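## Task

In a rack that stands loose on the table, push the free end of the red network patch cord into the port beneath the blue label until it clicks in, with the plug's latch clip on top. The job fails if the cord is still moving shortly after you finish, if the rack is left tilted, or if anything the robot touches at the end sinks more than about a fingernail's width once released. It only counts if the plug stays in without the robot holding it.

## Robot and tools

ROBOT. Two Franka FR3 arms, named left_arm and right_arm, each with a Robotiq 2F-140 two-finger gripper. Their root links sit at left_arm (-0.006, +0.397, 0) m and right_arm (+0.053, -0.289, 0) m, both almost unrotated. The names are labels only; they do not tell you which side of an image an arm appears on.

FRAME. All printed poses use one scene frame: origin on the table surface midway between the arms, +z up, +x pointing out across the table, and left_arm on the +y side. The printed gripper position can be somewhat off from the real one, especially when an arm is stretched far. end_effector_position is the spot between the pads when closed; the fingers point along the gripper's +z and open and close along its y. Closed fingertips stick out about 33 mm past that point, fully open about 9 mm, and closing pushes the tips roughly 24 mm further out, so keep clearance over surfaces.

execute_actions. Argument actions is a list holding zero or one item. An empty list just reports the current state. An item with rows is a motion: rows holds 1 to 15 rows, steps (1 to 15, default 15) is how many control steps of 1/30 s to run; row k is used on step k and the last row repeats to fill out the count. An item with only steps (up to 300) is a pause that ends when that many steps have passed since the previous result. Optional pictures (true/false) turns camera images in the result on or off. A refused call moves nothing.

ROW LAYOUT. Every row is one flat list of 20 numbers covering both arms, even if one arm is idle: left_arm's 7 joint targets, then its gripper position, force_limit, speed; then the same 10 for right_arm. Joint numbers are absolute target angles in radians (same convention as Joint positions), not offsets. Joint order and stated ranges: waist -2.744..2.744, shoulder -1.784..1.784, upper arm roll -2.901..2.901, elbow -3.042..-0.152, forearm roll -2.807..2.807, wrist pitch 0.544..4.517, wrist roll -3.016..3.016. A target more than 0.018 rad beyond a range end, and further out than the joint's last reported angle, gets the call refused. True ends may differ by up to 0.018 rad; requests past them are clipped and may produce a "joint sent to its limit" line (possibly about an earlier motion). No such line does not prove there is more room.

SPEED LIMITS. Each step, the command sent to a joint is kept within a fixed distance of its measured angle: 0.248 rad for the first four joints, 0.677 forearm roll, 0.715 wrist pitch, 1.54 wrist roll. If the targets would put the gripper over 70 mm from where it is measured to be, all joint targets of that arm are pulled back proportionally. So far moves take several calls. Between calls the arms keep heading for the last row sent, until everything has nearly stopped or some step is HELD; after that only a new action makes them go further.

GRIPPER NUMBERS (all in -1..1, absolute settings). position: +1 fully open (140 mm), pads touch near -0.8, -1 closes until blocked. force_limit: grip strength, about 14 N at -1, 60 N at 0, 107 N at +1 on parts up to 40 mm wide. speed: gap change rate, about 30 mm/s at -1, 140 at 0, 250 at +1. To leave a gripper unchanged, repeat its previous three values; a 0 is a real command. A grip is confirmed when object_status reads 2. Codes: 0 moving, 1 blocked while opening, 2 blocked while closing, 3 reached target or pads met (thin items may still be held). Stopped fingers stay put until a position differing by at least 0.01 is sent, or the object yields or is lost. To squeeze harder during status 2, raise force_limit and switch position between -1 and -0.98. position_measured is in counts (3 fully open, 230 pads together), not millimetres.

RESULTS. A state line gives each arm's end_effector_position (m) and end_effector_quat_wxyz. Joint positions and Joint velocities list each arm's joints in order (rad, rad/s). "joint command not followed" means a clearance check altered or blocked joint targets on some steps; the rest of the row still ran. HELD flags steps where your row, fully or partly, was not sent. MOTOR HOT warns of heating from holding loads; an OVER-TEMPERATURE FAULT brakes that arm until it cools.

FAULTS AND HAZARDS. Joint load limits (N m): waist 35, shoulder 35, upper arm roll 32, elbow 30, forearm roll 12, wrist pitch 12, wrist roll 12. Outside force on any part of an arm, its tool or carried item must stay under 40 N (held weight included). Reaching either stops that arm for 10 s and drops the rest of the call. Keep the arms from striking or pressing each other. Do not knock items off the table, tip the rack, drop or slam things, or push very hard. Finish with the plug latched and the cord at rest, released by the gripper.

OTHER TOOLS. zoom_image: camera (cam_head_left, cam_head_right, cam_high, cam_low, cam_left_wrist, cam_right_wrist) and region [x0, y0, x1, y1] in that camera's pixels, top-left origin, at most 504 by 504. Head, high and low cameras are 896x504; wrist cameras 504x504.

Each tool is called after "Emit:" as name(argument=value, ...) on one line, values as JSON.

## Session

Emit:
execute_actions(actions=[])

Scene clock: 0.00 s of 6600.00 s.
left_arm: end_effector_position=(+0.0441, +0.8564, +0.2238) position_measured=3 object_status=3 end_effector_quat_wxyz=(+0.153, +0.905, +0.018, -0.397) | right_arm: end_effector_position=(+0.5098, -0.5479, +0.3148) position_measured=3 object_status=3 end_effector_quat_wxyz=(+0.659, +0.708, -0.018, +0.252)
Joint positions: left_arm=[ 1.131  0.32  -0.047 -1.783  0.541  1.383 -0.629] | right_arm=[-0.231 -0.201  0.308 -2.729 -1.76   1.775 -0.187]
Joint velocities: left_arm=[ 0.001 -0.    -0.001 -0.001 -0.    -0.    -0.001] | right_arm=[-0.     0.001 -0.     0.     0.     0.    -0.   ]

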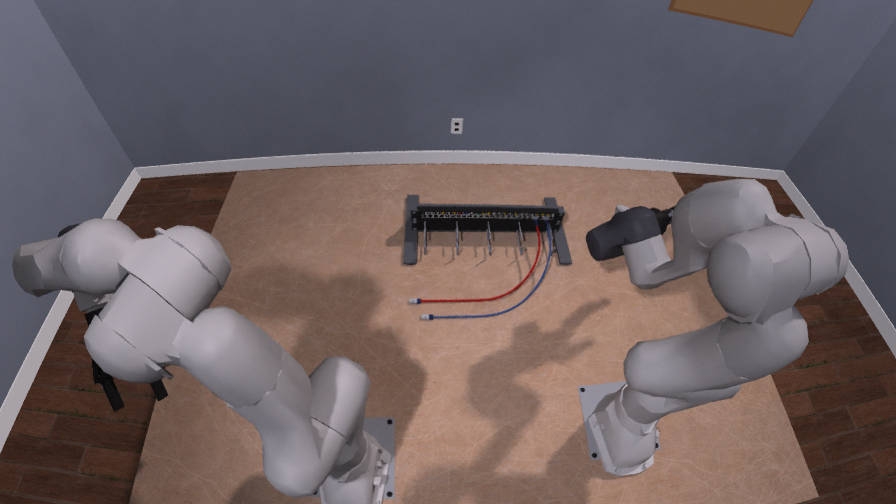

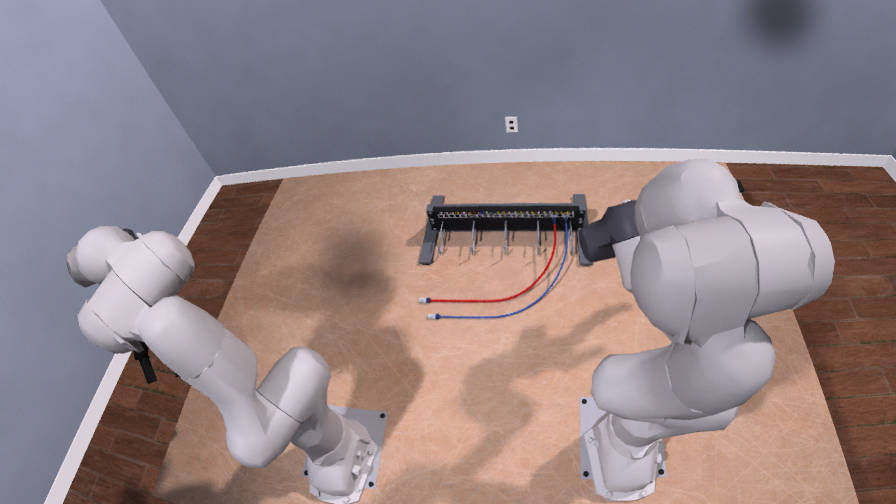

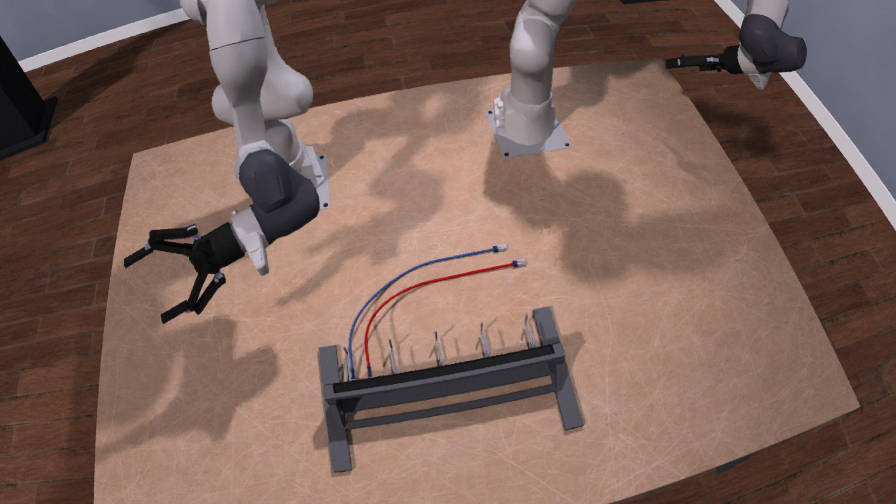

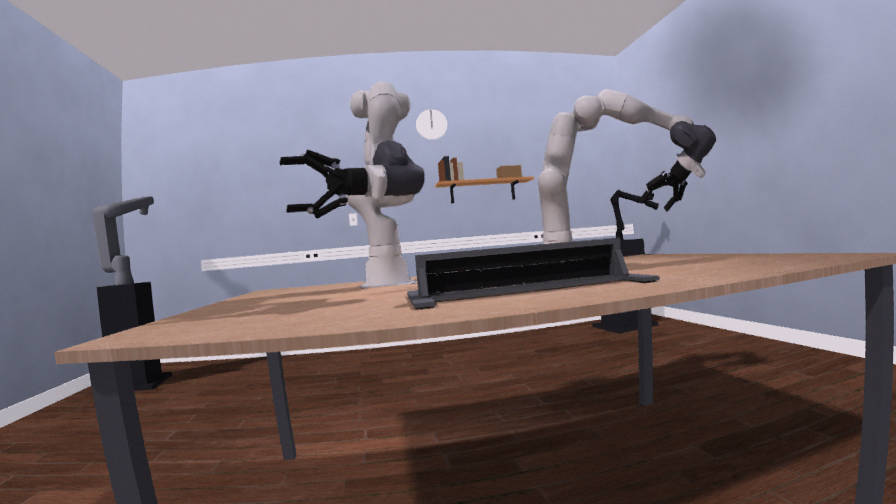

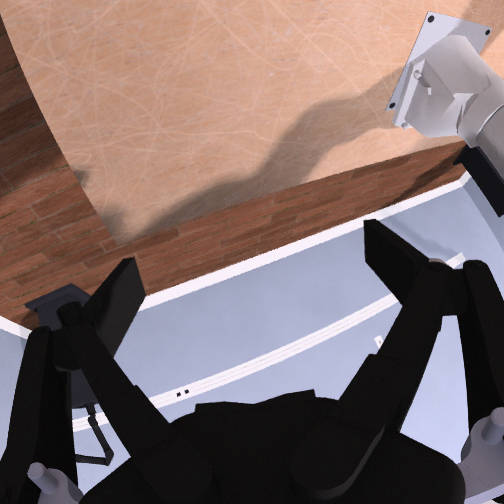

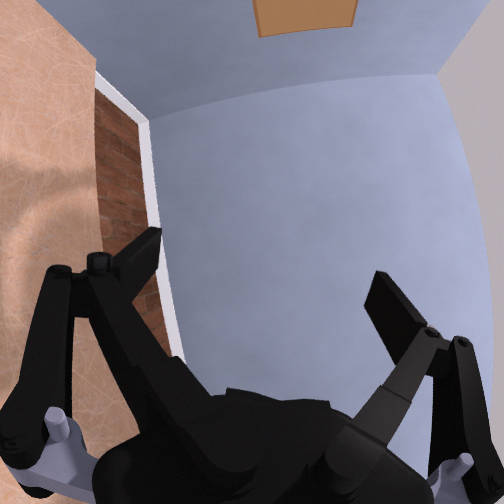

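Emit:
zoom_image(camera="cam_head_left", region=[390, 185, 590, 335])

Emit:
zoom_image(camera="cam_high", region=[300, 220, 600, 480])

Region (390, 185, 590, 335) of cam_head_left's 896x504 image, scaled by 2.520, with more detail than that image has; it fills the top 378 rows of this view, and the rest is white.

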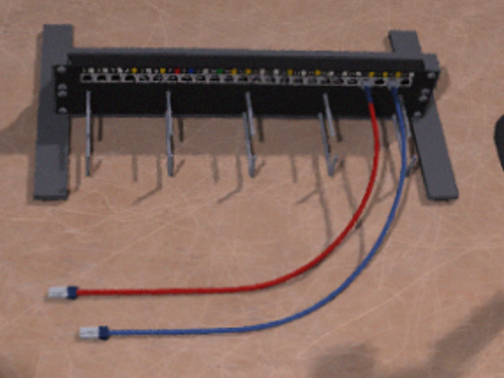

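Region (300, 220, 600, 480) of cam_high's 896x504 image, scaled by 1.680, with more detail than that image has; it fills the top 437 rows of this view, and the rest is white.

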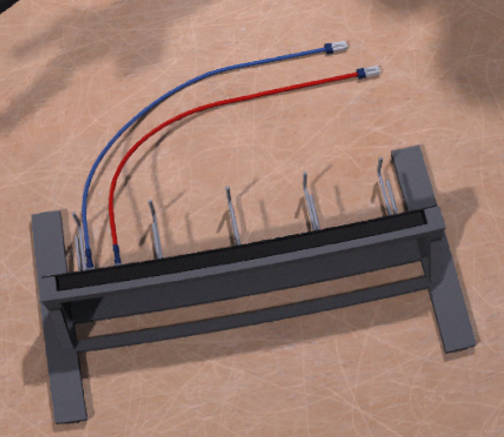

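Emit:
zoom_image(camera="cam_head_left", region=[410, 200, 490, 260])

Emit:
zoom_image(camera="cam_high", region=[480, 235, 540, 280])

Region (410, 200, 490, 260) of cam_head_left's 896x504 image, scaled by 6.300, with more detail than that image has; it fills the top 378 rows of this view, and the rest is white.

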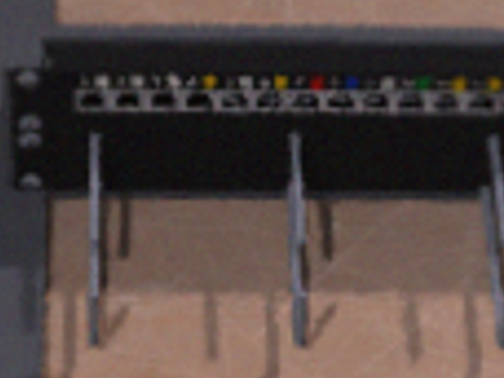

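Region (480, 235, 540, 280) of cam_high's 896x504 image, scaled by 8.400, with more detail than that image has; it fills the top 378 rows of this view, and the rest is white.

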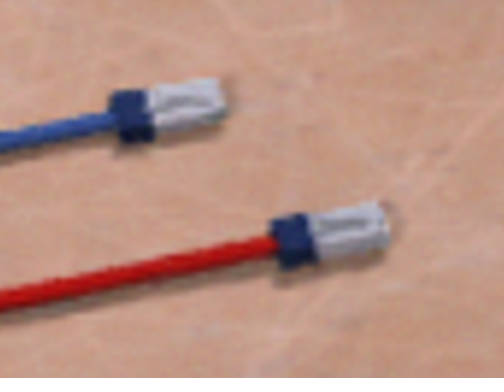

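Emit:
execute_actions(actions=[{"rows": [[1.131,0.32,-0.047,-1.783,0.541,1.383,-0.629,1,-0.5,0, 0.1,-0.2,0.2,-2.1,-1.0,1.9,-0.9,1,-0.5,0]], "steps": 15}], pictures=false)

Emit:
execute_actions(actions=[{"rows": [[1.131,0.32,-0.047,-1.783,0.541,1.383,-0.629,1,-0.5,0, 0.954,0.171,0,-1.90,0,2.071,-2.188,1,-0.5,0]], "steps": 15}], pictures=false)

Emit:
execute_actions(actions=[{"steps": 75}])

Scene clock: 68.37 s of 6600.00 s.
left_arm: end_effector_position=(+0.0441, +0.8564, +0.2238) position_measured=3 object_status=3 end_effector_quat_wxyz=(+0.153, +0.905, +0.018, -0.397) | right_arm: end_effector_position=(+0.6299, -0.3569, +0.4272) position_measured=3 object_status=3 end_effector_quat_wxyz=(+0.415, +0.866, -0.098, +0.263)
Joint positions: left_arm=[ 1.131  0.32  -0.047 -1.783  0.541  1.383 -0.629] | right_arm=[ 0.095 -0.209  0.207 -2.117 -1.046  1.886 -0.677]
Joint velocities: left_arm=[ 0.    -0.    -0.     0.001  0.    -0.001  0.   ] | right_arm=[ 0.079 -0.077 -0.021  0.328  0.357  0.099 -0.724]
Steps of this call (steps 1 to 90: nothing new was sent; then 64.87 s passed at rest; steps 91 to 105: all 15 steps of this action). Readings (joint positions | what the end effector reports):
91: left_arm=[1.131 0.320 -0.047 -1.783 0.541 1.383 -0.629] | right_arm=[-0.187 -0.193 0.276 -2.695 -1.657 1.786 -0.235] | left_arm position_measured=3 object_status=3 | right_arm position_measured=3 object_status=3
92: left_arm=[1.131 0.320 -0.047 -1.783 0.541 1.383 -0.629] | right_arm=[-0.142 -0.190 0.258 -2.648 -1.561 1.798 -0.277] | left_arm position_measured=3 object_status=3 | right_arm position_measured=3 object_status=3
94: left_arm=[1.131 0.320 -0.047 -1.783 0.541 1.383 -0.629] | right_arm=[-0.065 -0.191 0.240 -2.562 -1.424 1.816 -0.345] | left_arm position_measured=3 object_status=3 | right_arm position_measured=3 object_status=3
98: left_arm=[1.131 0.320 -0.047 -1.783 0.541 1.383 -0.629] | right_arm=[0.034 -0.192 0.223 -2.374 -1.227 1.847 -0.470] | left_arm position_measured=3 object_status=3 | right_arm position_measured=3 object_status=3
105: the state above

Scene clock: 68.87 s of 6600.00 s.
left_arm: end_effector_position=(+0.0441, +0.8564, +0.2238) position_measured=3 object_status=3 end_effector_quat_wxyz=(+0.153, +0.905, +0.018, -0.397) | right_arm: end_effector_position=(+0.6163, -0.1462, +0.2630) position_measured=3 object_status=3 end_effector_quat_wxyz=(+0.194, +0.971, +0.120, +0.072)
Joint positions: left_arm=[ 1.131  0.32  -0.047 -1.783  0.541  1.383 -0.629] | right_arm=[ 0.392  0.042  0.054 -1.959 -0.458  1.976 -1.183]
Joint velocities: left_arm=[ 0.    -0.     0.001 -0.001 -0.     0.001  0.002] | right_arm=[ 0.597  0.389 -0.112  0.135  0.908  0.139 -0.876]
Steps of this call (steps 1 to 15: all 15 steps of this action). Readings (joint positions | what the end effector reports):
1: left_arm=[1.131 0.320 -0.047 -1.783 0.541 1.383 -0.629] | right_arm=[0.117 -0.199 0.188 -2.094 -1.001 1.894 -0.722] | left_arm position_measured=3 object_status=3 | right_arm position_measured=3 object_status=3
2: left_arm=[1.131 0.320 -0.047 -1.783 0.541 1.383 -0.629] | right_arm=[0.139 -0.182 0.171 -2.073 -0.956 1.903 -0.765] | left_arm position_measured=3 object_status=3 | right_arm position_measured=3 object_status=3
4: left_arm=[1.131 0.320 -0.047 -1.783 0.541 1.383 -0.629] | right_arm=[0.180 -0.145 0.142 -2.042 -0.870 1.918 -0.843] | left_arm position_measured=3 object_status=3 | right_arm position_measured=3 object_status=3
8: left_arm=[1.131 0.320 -0.047 -1.783 0.541 1.383 -0.629] | right_arm=[0.255 -0.069 0.102 -2.002 -0.712 1.942 -0.974] | left_arm position_measured=3 object_status=3 | right_arm position_measured=3 object_status=3
15: the state above

Scene clock: 71.37 s of 6600.00 s.
left_arm: end_effector_position=(+0.0441, +0.8564, +0.2238) position_measured=3 object_status=3 end_effector_quat_wxyz=(+0.153, +0.905, +0.018, -0.397) | right_arm: end_effector_position=(+0.3981, +0.1998, +0.1999) position_measured=3 object_status=3 end_effector_quat_wxyz=(+0.001, +0.708, +0.706, -0.001)
Joint positions: left_arm=[ 1.131  0.32  -0.047 -1.783  0.541  1.383 -0.629] | right_arm=[ 0.955  0.169  0.002 -1.902 -0.002  2.069 -2.183]
Joint velocities: left_arm=[ 0.002  0.001 -0.001 -0.    -0.001  0.     0.   ] | right_arm=[-0.001 -0.001  0.    -0.     0.    -0.    -0.003]
Steps of this call (steps 1 to 75: the robot went on to your last target). Readings (joint positions | what the end effector reports):
1: left_arm=[1.131 0.320 -0.047 -1.783 0.541 1.383 -0.629] | right_arm=[0.414 0.055 0.049 -1.955 -0.426 1.980 -1.214] | left_arm position_measured=3 object_status=3 | right_arm position_measured=3 object_status=3
2: left_arm=[1.131 0.320 -0.047 -1.783 0.541 1.383 -0.629] | right_arm=[0.437 0.067 0.044 -1.950 -0.396 1.985 -1.244] | left_arm position_measured=3 object_status=3 | right_arm position_measured=3 object_status=3
4: left_arm=[1.131 0.320 -0.047 -1.783 0.541 1.383 -0.629] | right_arm=[0.485 0.088 0.035 -1.942 -0.339 1.993 -1.304] | left_arm position_measured=3 object_status=3 | right_arm position_measured=3 object_status=3
8: left_arm=[1.131 0.320 -0.047 -1.783 0.541 1.383 -0.629] | right_arm=[0.589 0.121 0.022 -1.930 -0.243 2.009 -1.421] | left_arm position_measured=3 object_status=3 | right_arm position_measured=3 object_status=3
75: the state above
All arms were judged still, so your last target was given up. Only a new action makes them travel on or press farther. Fingers that are still opening or closing keep moving.

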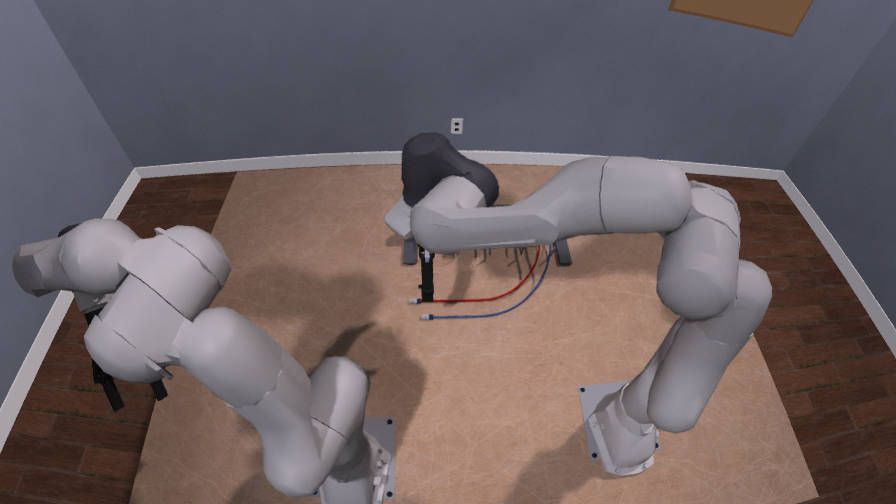

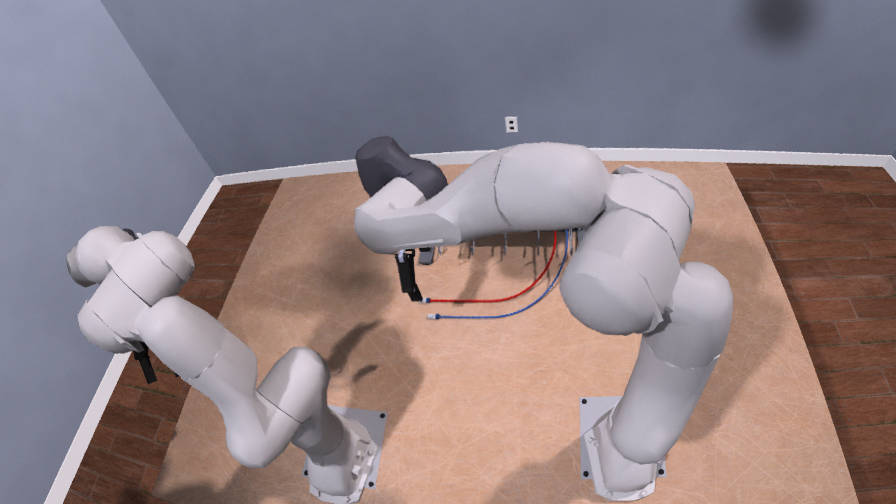

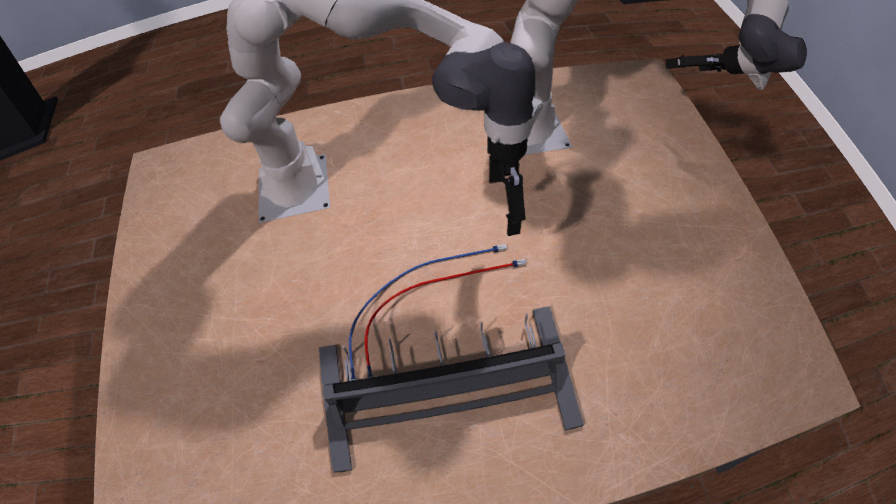

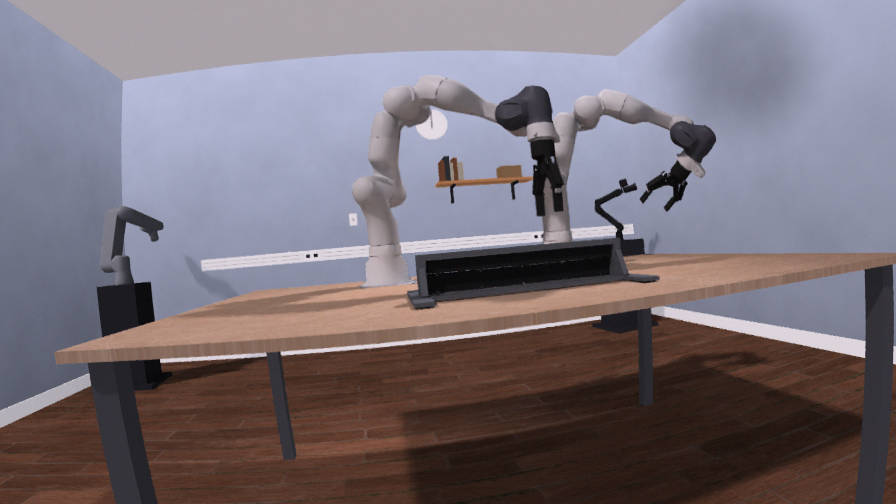

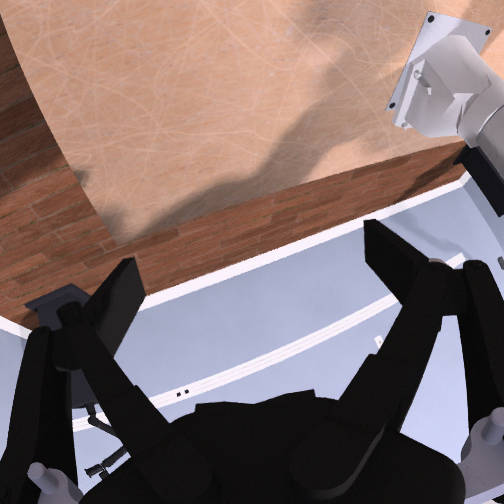

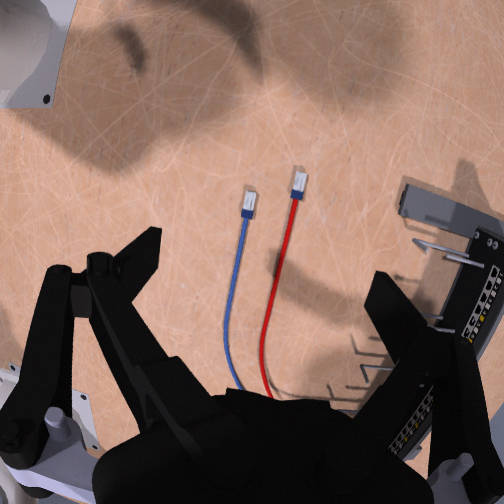

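Emit:
execute_actions(actions=[{"rows": [[1.131,0.32,-0.047,-1.783,0.541,1.383,-0.629,1,-0.5,0, 0.946,0.3963,0,-1.9032,0,2.2995,-2.1955,-0.35,-0.5,0]], "steps": 15}], pictures=false)

Emit:
execute_actions(actions=[{"steps": 30}])

Scene clock: 79.73 s of 6600.00 s.
left_arm: end_effector_position=(+0.0441, +0.8564, +0.2238) position_measured=3 object_status=3 end_effector_quat_wxyz=(+0.153, +0.905, +0.018, -0.397) | right_arm: end_effector_position=(+0.4136, +0.2134, +0.0741) position_measured=108 object_status=0 end_effector_quat_wxyz=(+0.003, +0.708, +0.706, -0.014)
Joint positions: left_arm=[ 1.131  0.32  -0.047 -1.783  0.541  1.383 -0.629] | right_arm=[ 0.947  0.401  0.002 -1.907 -0.002  2.28  -2.189]
Joint velocities: left_arm=[ 0.001  0.001 -0.002 -0.001 -0.001 -0.001  0.   ] | right_arm=[ 0.002 -0.061 -0.     0.032  0.002  0.112 -0.007]
Steps of this call (steps 1 to 90: nothing new was sent; then 4.87 s passed at rest; steps 91 to 105: all 15 steps of this action). Readings (joint positions | what the end effector reports):
91: left_arm=[1.131 0.320 -0.047 -1.783 0.541 1.383 -0.629] | right_arm=[0.955 0.183 0.002 -1.895 -0.002 2.090 -2.184] | left_arm position_measured=3 object_status=3 | right_arm position_measured=3 object_status=0
92: left_arm=[1.131 0.320 -0.047 -1.783 0.541 1.383 -0.629] | right_arm=[0.954 0.211 0.002 -1.890 -0.002 2.114 -2.184] | left_arm position_measured=3 object_status=3 | right_arm position_measured=9 object_status=0
94: left_arm=[1.131 0.320 -0.047 -1.783 0.541 1.383 -0.629] | right_arm=[0.952 0.277 0.002 -1.889 -0.002 2.160 -2.185] | left_arm position_measured=3 object_status=3 | right_arm position_measured=25 object_status=0
98: left_arm=[1.131 0.320 -0.047 -1.783 0.541 1.383 -0.629] | right_arm=[0.948 0.391 0.002 -1.907 -0.002 2.233 -2.187] | left_arm position_measured=3 object_status=3 | right_arm position_measured=55 object_status=0
105: the state above

Scene clock: 80.73 s of 6600.00 s.
left_arm: end_effector_position=(+0.0441, +0.8564, +0.2238) position_measured=3 object_status=3 end_effector_quat_wxyz=(+0.153, +0.905, +0.018, -0.397) | right_arm: end_effector_position=(+0.4180, +0.2196, +0.0788) position_measured=173 object_status=3 end_effector_quat_wxyz=(+0.001, +0.708, +0.707, -0.002)
Joint positions: left_arm=[ 1.131  0.32  -0.047 -1.783  0.541  1.383 -0.629] | right_arm=[ 0.947  0.397  0.002 -1.905 -0.002  2.297 -2.191]
Joint velocities: left_arm=[-0.     0.001 -0.001  0.001  0.001  0.     0.001] | right_arm=[ 0.     0.001 -0.001 -0.    -0.     0.    -0.001]
Steps of this call (steps 1 to 30: the robot went on to your last target). Readings (joint positions | what the end effector reports):
1: left_arm=[1.131 0.320 -0.047 -1.783 0.541 1.383 -0.629] | right_arm=[0.947 0.399 0.002 -1.906 -0.002 2.283 -2.189] | left_arm position_measured=3 object_status=3 | right_arm position_measured=116 object_status=0
2: left_arm=[1.131 0.320 -0.047 -1.783 0.541 1.383 -0.629] | right_arm=[0.947 0.398 0.002 -1.905 -0.002 2.286 -2.190] | left_arm position_measured=3 object_status=3 | right_arm position_measured=123 object_status=0
4: left_arm=[1.131 0.320 -0.047 -1.783 0.541 1.383 -0.629] | right_arm=[0.947 0.397 0.002 -1.905 -0.002 2.290 -2.190] | left_arm position_measured=3 object_status=3 | right_arm position_measured=138 object_status=0
8: left_arm=[1.131 0.320 -0.047 -1.783 0.541 1.383 -0.629] | right_arm=[0.947 0.397 0.002 -1.905 -0.002 2.294 -2.190] | left_arm position_measured=3 object_status=3 | right_arm position_measured=169 object_status=0
30: the state above
All arms were judged still, so your last target was given up. Only a new action makes them travel on or press farther. Fingers that are still opening or closing keep moving.

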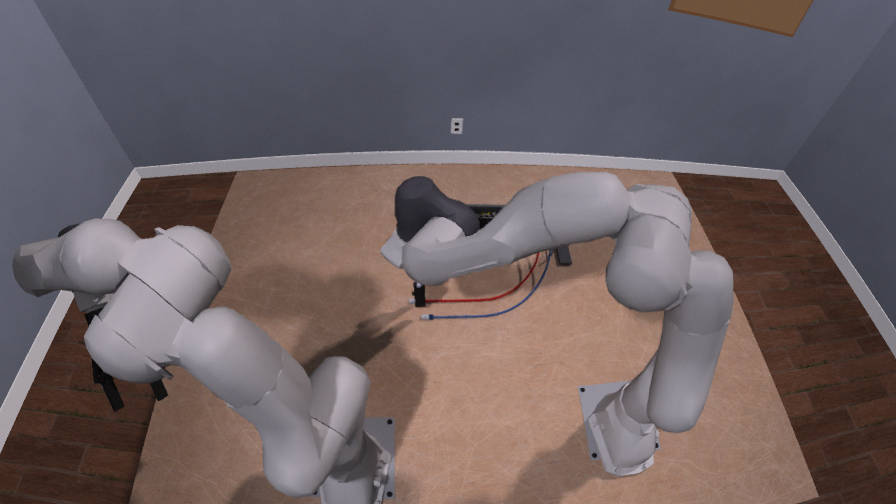

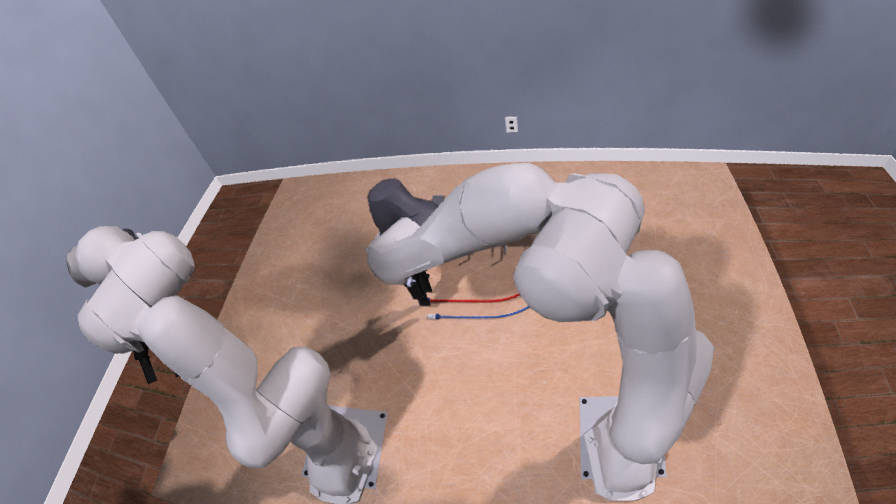

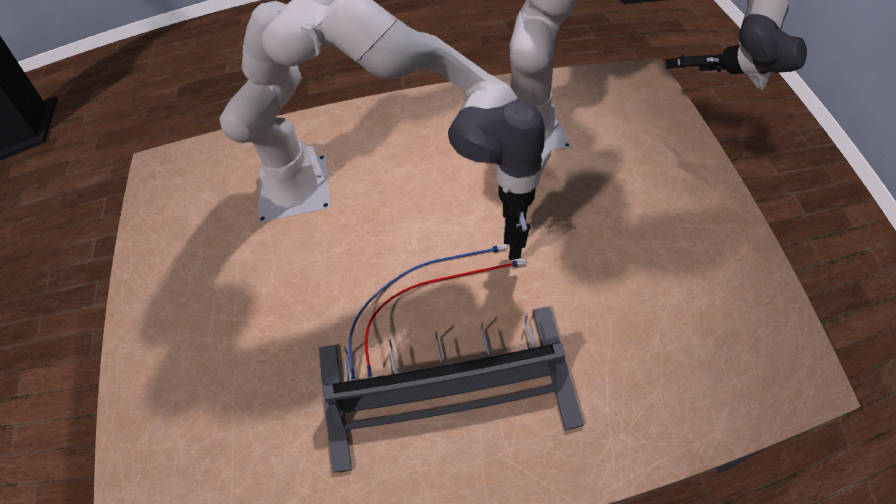

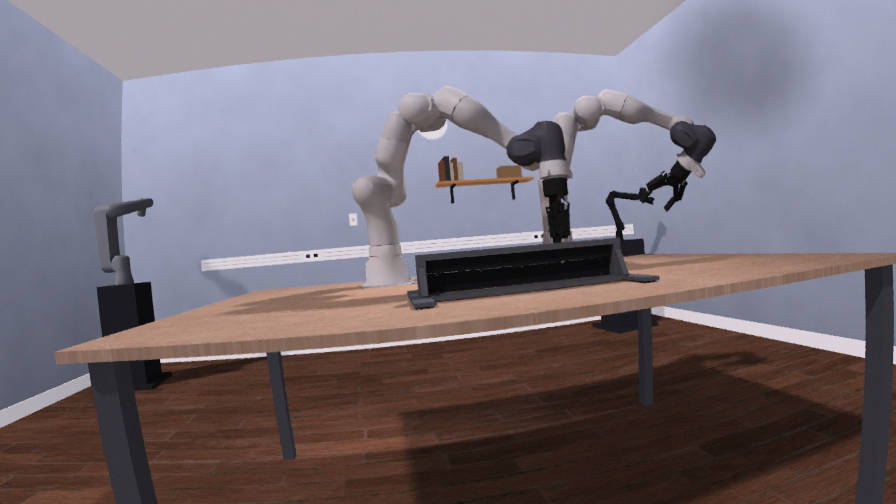

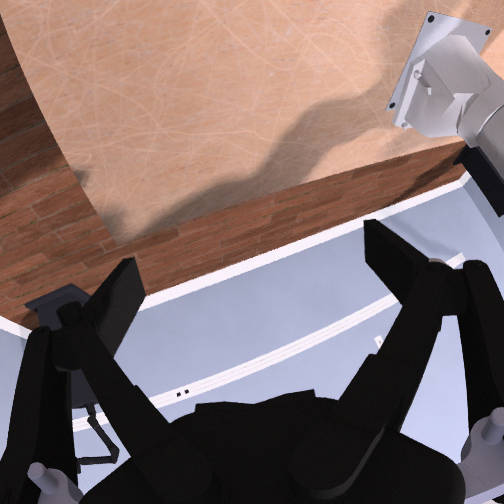

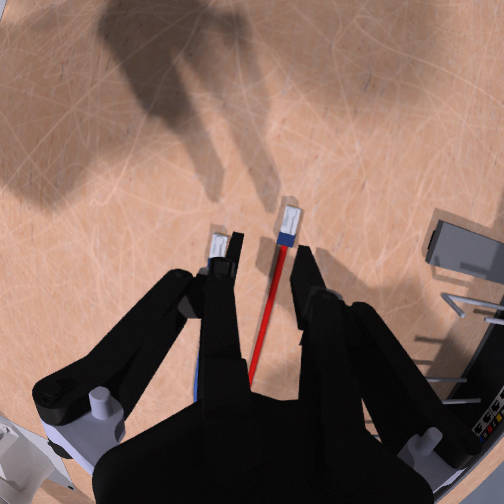

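Emit:
zoom_image(camera="cam_right_wrist", region=[200, 180, 350, 330])

Region (200, 180, 350, 330) of cam_right_wrist's 504x504 image, scaled by 3.360, with more detail than that image has.

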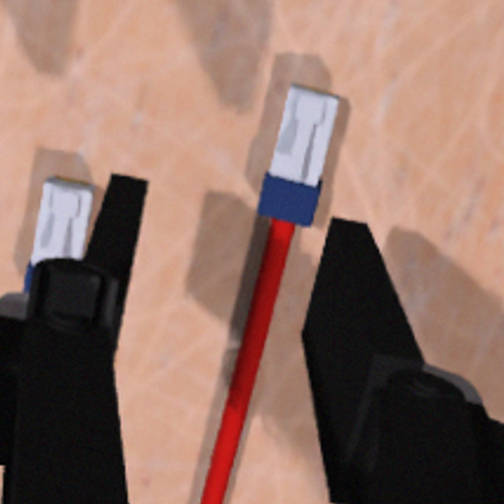

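Emit:
execute_actions(actions=[{"rows": [[1.131,0.32,-0.047,-1.783,0.541,1.383,-0.629,1,-0.5,0, 0.943,0.405,0,-1.901,0,2.308,-2.199,-0.35,-0.5,0],[1.131,0.32,-0.047,-1.783,0.541,1.383,-0.629,1,-0.5,0, 0.940,0.413,0,-1.899,0,2.316,-2.202,-0.35,-0.5,0],[1.131,0.32,-0.047,-1.783,0.541,1.383,-0.629,1,-0.5,0, 0.937,0.421,0,-1.897,0,2.324,-2.205,-0.35,-0.5,0],[1.131,0.32,-0.047,-1.783,0.541,1.383,-0.629,1,-0.5,0, 0.934,0.429,0,-1.895,0,2.332,-2.208,-0.35,-0.5,0],[1.131,0.32,-0.047,-1.783,0.541,1.383,-0.629,1,-0.5,0, 0.931,0.437,0,-1.893,0,2.340,-2.211,-0.35,-0.5,0],[1.131,0.32,-0.047,-1.783,0.541,1.383,-0.629,1,-0.5,0, 0.929,0.445,0,-1.891,0,2.348,-2.214,-0.35,-0.5,0],[1.131,0.32,-0.047,-1.783,0.541,1.383,-0.629,1,-0.5,0, 0.927,0.453,0,-1.889,0,2.354,-2.216,-0.35,-0.5,0],[1.131,0.32,-0.047,-1.783,0.541,1.383,-0.629,1,-0.5,0, 0.926,0.460,0,-1.888,0,2.358,-2.218,-0.35,-0.5,0],[1.131,0.32,-0.047,-1.783,0.541,1.383,-0.629,1,-0.5,0, 0.9255,0.466,0,-1.887,0,2.360,-2.219,-0.35,-0.5,0],[1.131,0.32,-0.047,-1.783,0.541,1.383,-0.629,1,-0.5,0, 0.9255,0.4703,0,-1.887,0,2.360,-2.219,-0.35,-0.5,0]], "steps": 15}], pictures=false)

Emit:
execute_actions(actions=[{"steps": 15}])

Emit:
zoom_image(camera="cam_right_wrist", region=[200, 180, 350, 330])

Scene clock: 102.50 s of 6600.00 s.
left_arm: end_effector_position=(+0.0441, +0.8564, +0.2238) position_measured=3 object_status=3 end_effector_quat_wxyz=(+0.153, +0.905, +0.018, -0.397) | right_arm: end_effector_position=(+0.4311, +0.2150, +0.0427) position_measured=173 object_status=3 end_effector_quat_wxyz=(+0.001, +0.709, +0.705, -0.006)
Joint positions: left_arm=[ 1.131  0.32  -0.047 -1.783  0.541  1.383 -0.629] | right_arm=[ 0.927  0.471  0.001 -1.891 -0.002  2.35  -2.208]
Joint velocities: left_arm=[-0.    -0.     0.     0.     0.     0.001 -0.   ] | right_arm=[-0.     0.004  0.     0.001 -0.     0.039 -0.023]
Steps of this call (steps 1 to 90: nothing new was sent; then 18.27 s passed at rest; steps 91 to 105: all 15 steps of this action). Readings (joint positions | what the end effector reports):
91: left_arm=[1.131 0.320 -0.047 -1.783 0.541 1.383 -0.629] | right_arm=[0.947 0.398 0.002 -1.904 -0.002 2.299 -2.192] | left_arm position_measured=3 object_status=3 | right_arm position_measured=173 object_status=3
92: left_arm=[1.131 0.320 -0.047 -1.783 0.541 1.383 -0.629] | right_arm=[0.946 0.400 0.002 -1.903 -0.002 2.301 -2.192] | left_arm position_measured=3 object_status=3 | right_arm position_measured=173 object_status=3
94: left_arm=[1.131 0.320 -0.047 -1.783 0.541 1.383 -0.629] | right_arm=[0.942 0.410 0.002 -1.899 -0.002 2.310 -2.194] | left_arm position_measured=3 object_status=3 | right_arm position_measured=173 object_status=3
98: left_arm=[1.131 0.320 -0.047 -1.783 0.541 1.383 -0.629] | right_arm=[0.931 0.440 0.001 -1.892 -0.002 2.331 -2.200] | left_arm position_measured=3 object_status=3 | right_arm position_measured=173 object_status=3
105: the state above

Scene clock: 103.00 s of 6600.00 s.
left_arm: end_effector_position=(+0.0441, +0.8564, +0.2238) position_measured=3 object_status=3 end_effector_quat_wxyz=(+0.153, +0.905, +0.018, -0.397) | right_arm: end_effector_position=(+0.4330, +0.2174, +0.0439) position_measured=173 object_status=3 end_effector_quat_wxyz=(+0.001, +0.707, +0.707, -0.001)
Joint positions: left_arm=[ 1.131  0.32  -0.047 -1.783  0.541  1.383 -0.629] | right_arm=[ 0.927  0.471  0.001 -1.889 -0.002  2.357 -2.213]
Joint velocities: left_arm=[ 0.001 -0.     0.001 -0.001 -0.     0.001 -0.   ] | right_arm=[ 0.001 -0.001  0.     0.    -0.001  0.002 -0.003]
Steps of this call (steps 1 to 15: the robot went on to your last target). Readings (joint positions | what the end effector reports):
1: left_arm=[1.131 0.320 -0.047 -1.783 0.541 1.383 -0.629] | right_arm=[0.927 0.471 0.001 -1.891 -0.002 2.352 -2.209] | left_arm position_measured=3 object_status=3 | right_arm position_measured=173 object_status=3
2: left_arm=[1.131 0.320 -0.047 -1.783 0.541 1.383 -0.629] | right_arm=[0.927 0.471 0.001 -1.890 -0.002 2.353 -2.209] | left_arm position_measured=3 object_status=3 | right_arm position_measured=173 object_status=3
4: left_arm=[1.131 0.320 -0.047 -1.783 0.541 1.383 -0.629] | right_arm=[0.927 0.471 0.001 -1.890 -0.002 2.354 -2.210] | left_arm position_measured=3 object_status=3 | right_arm position_measured=173 object_status=3
8: left_arm=[1.131 0.320 -0.047 -1.783 0.541 1.383 -0.629] | right_arm=[0.927 0.471 0.001 -1.889 -0.002 2.356 -2.212] | left_arm position_measured=3 object_status=3 | right_arm position_measured=173 object_status=3
15: the state above
All arms were judged still, so your last target was given up. Only a new action makes them travel on or press farther. Fingers that are still opening or closing keep moving.

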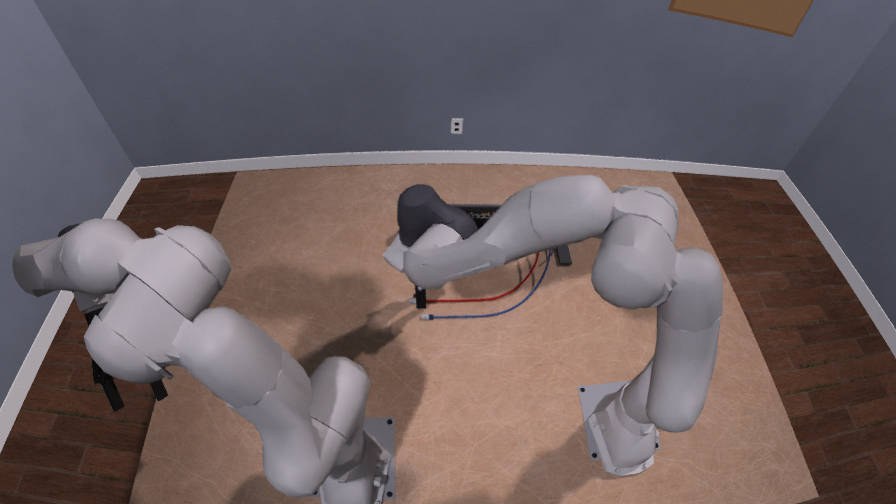

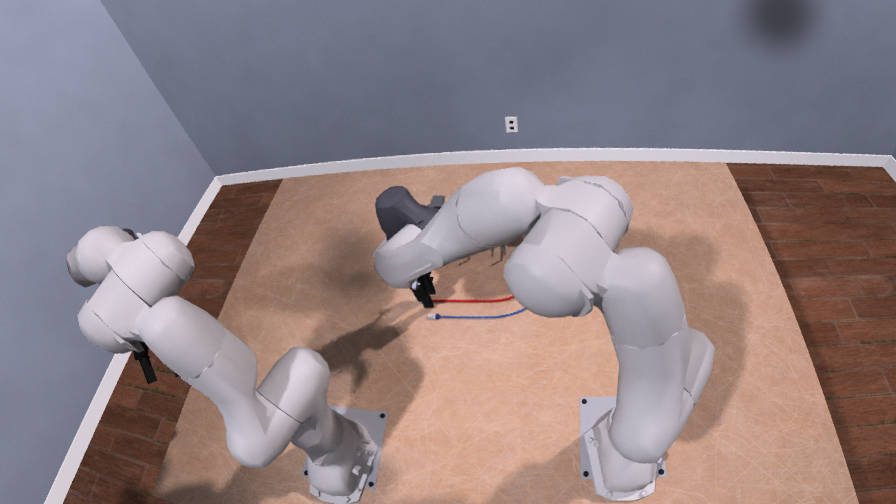

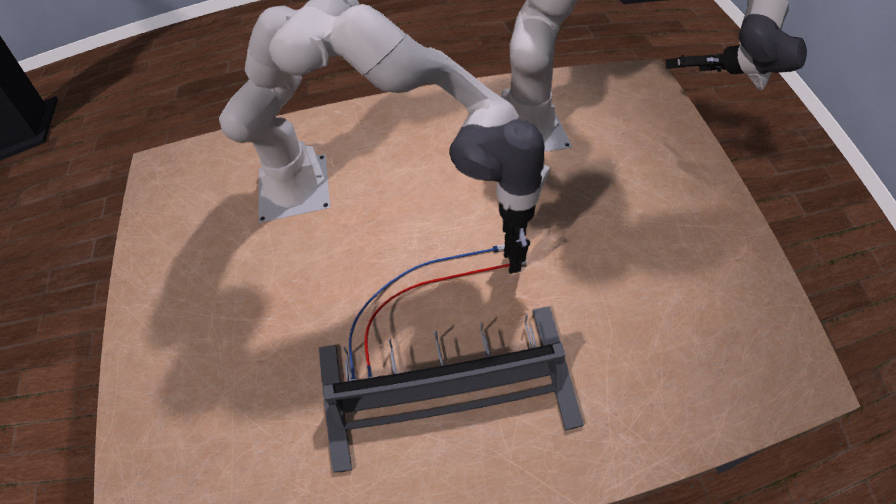

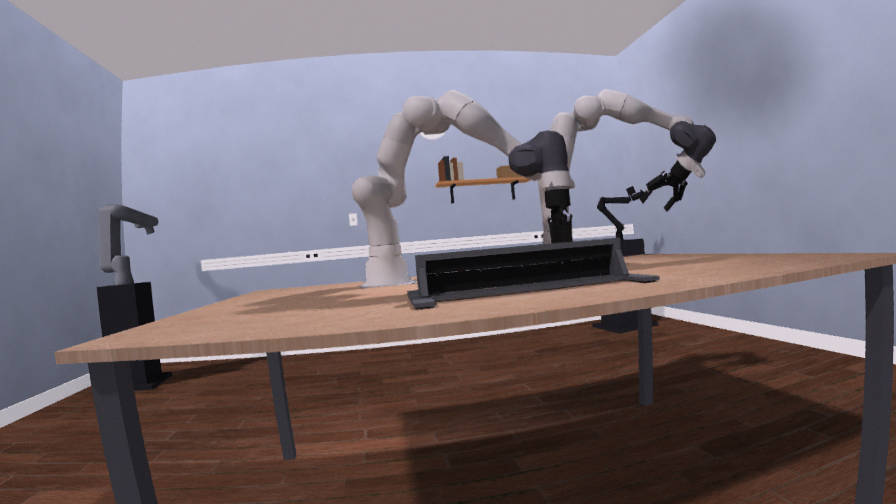

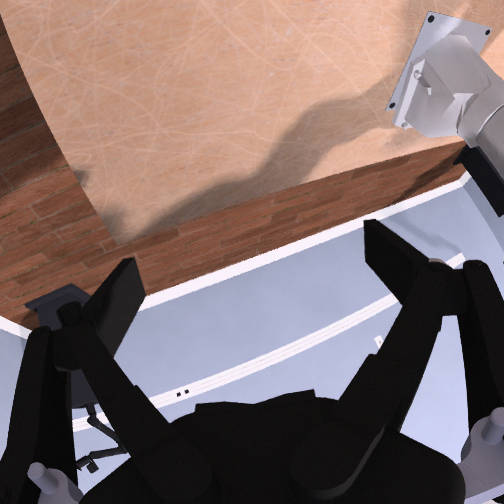

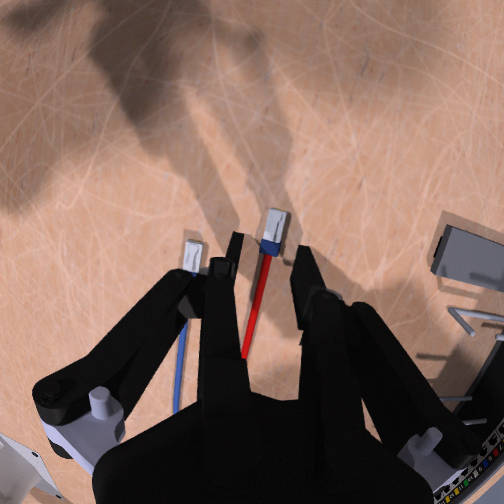

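Region (200, 180, 350, 330) of cam_right_wrist's 504x504 image, scaled by 3.360, with more detail than that image has.

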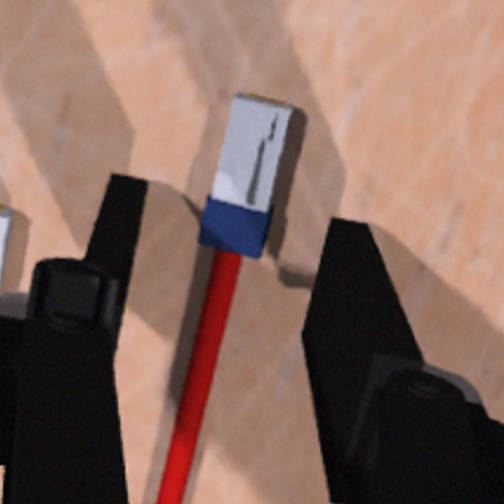

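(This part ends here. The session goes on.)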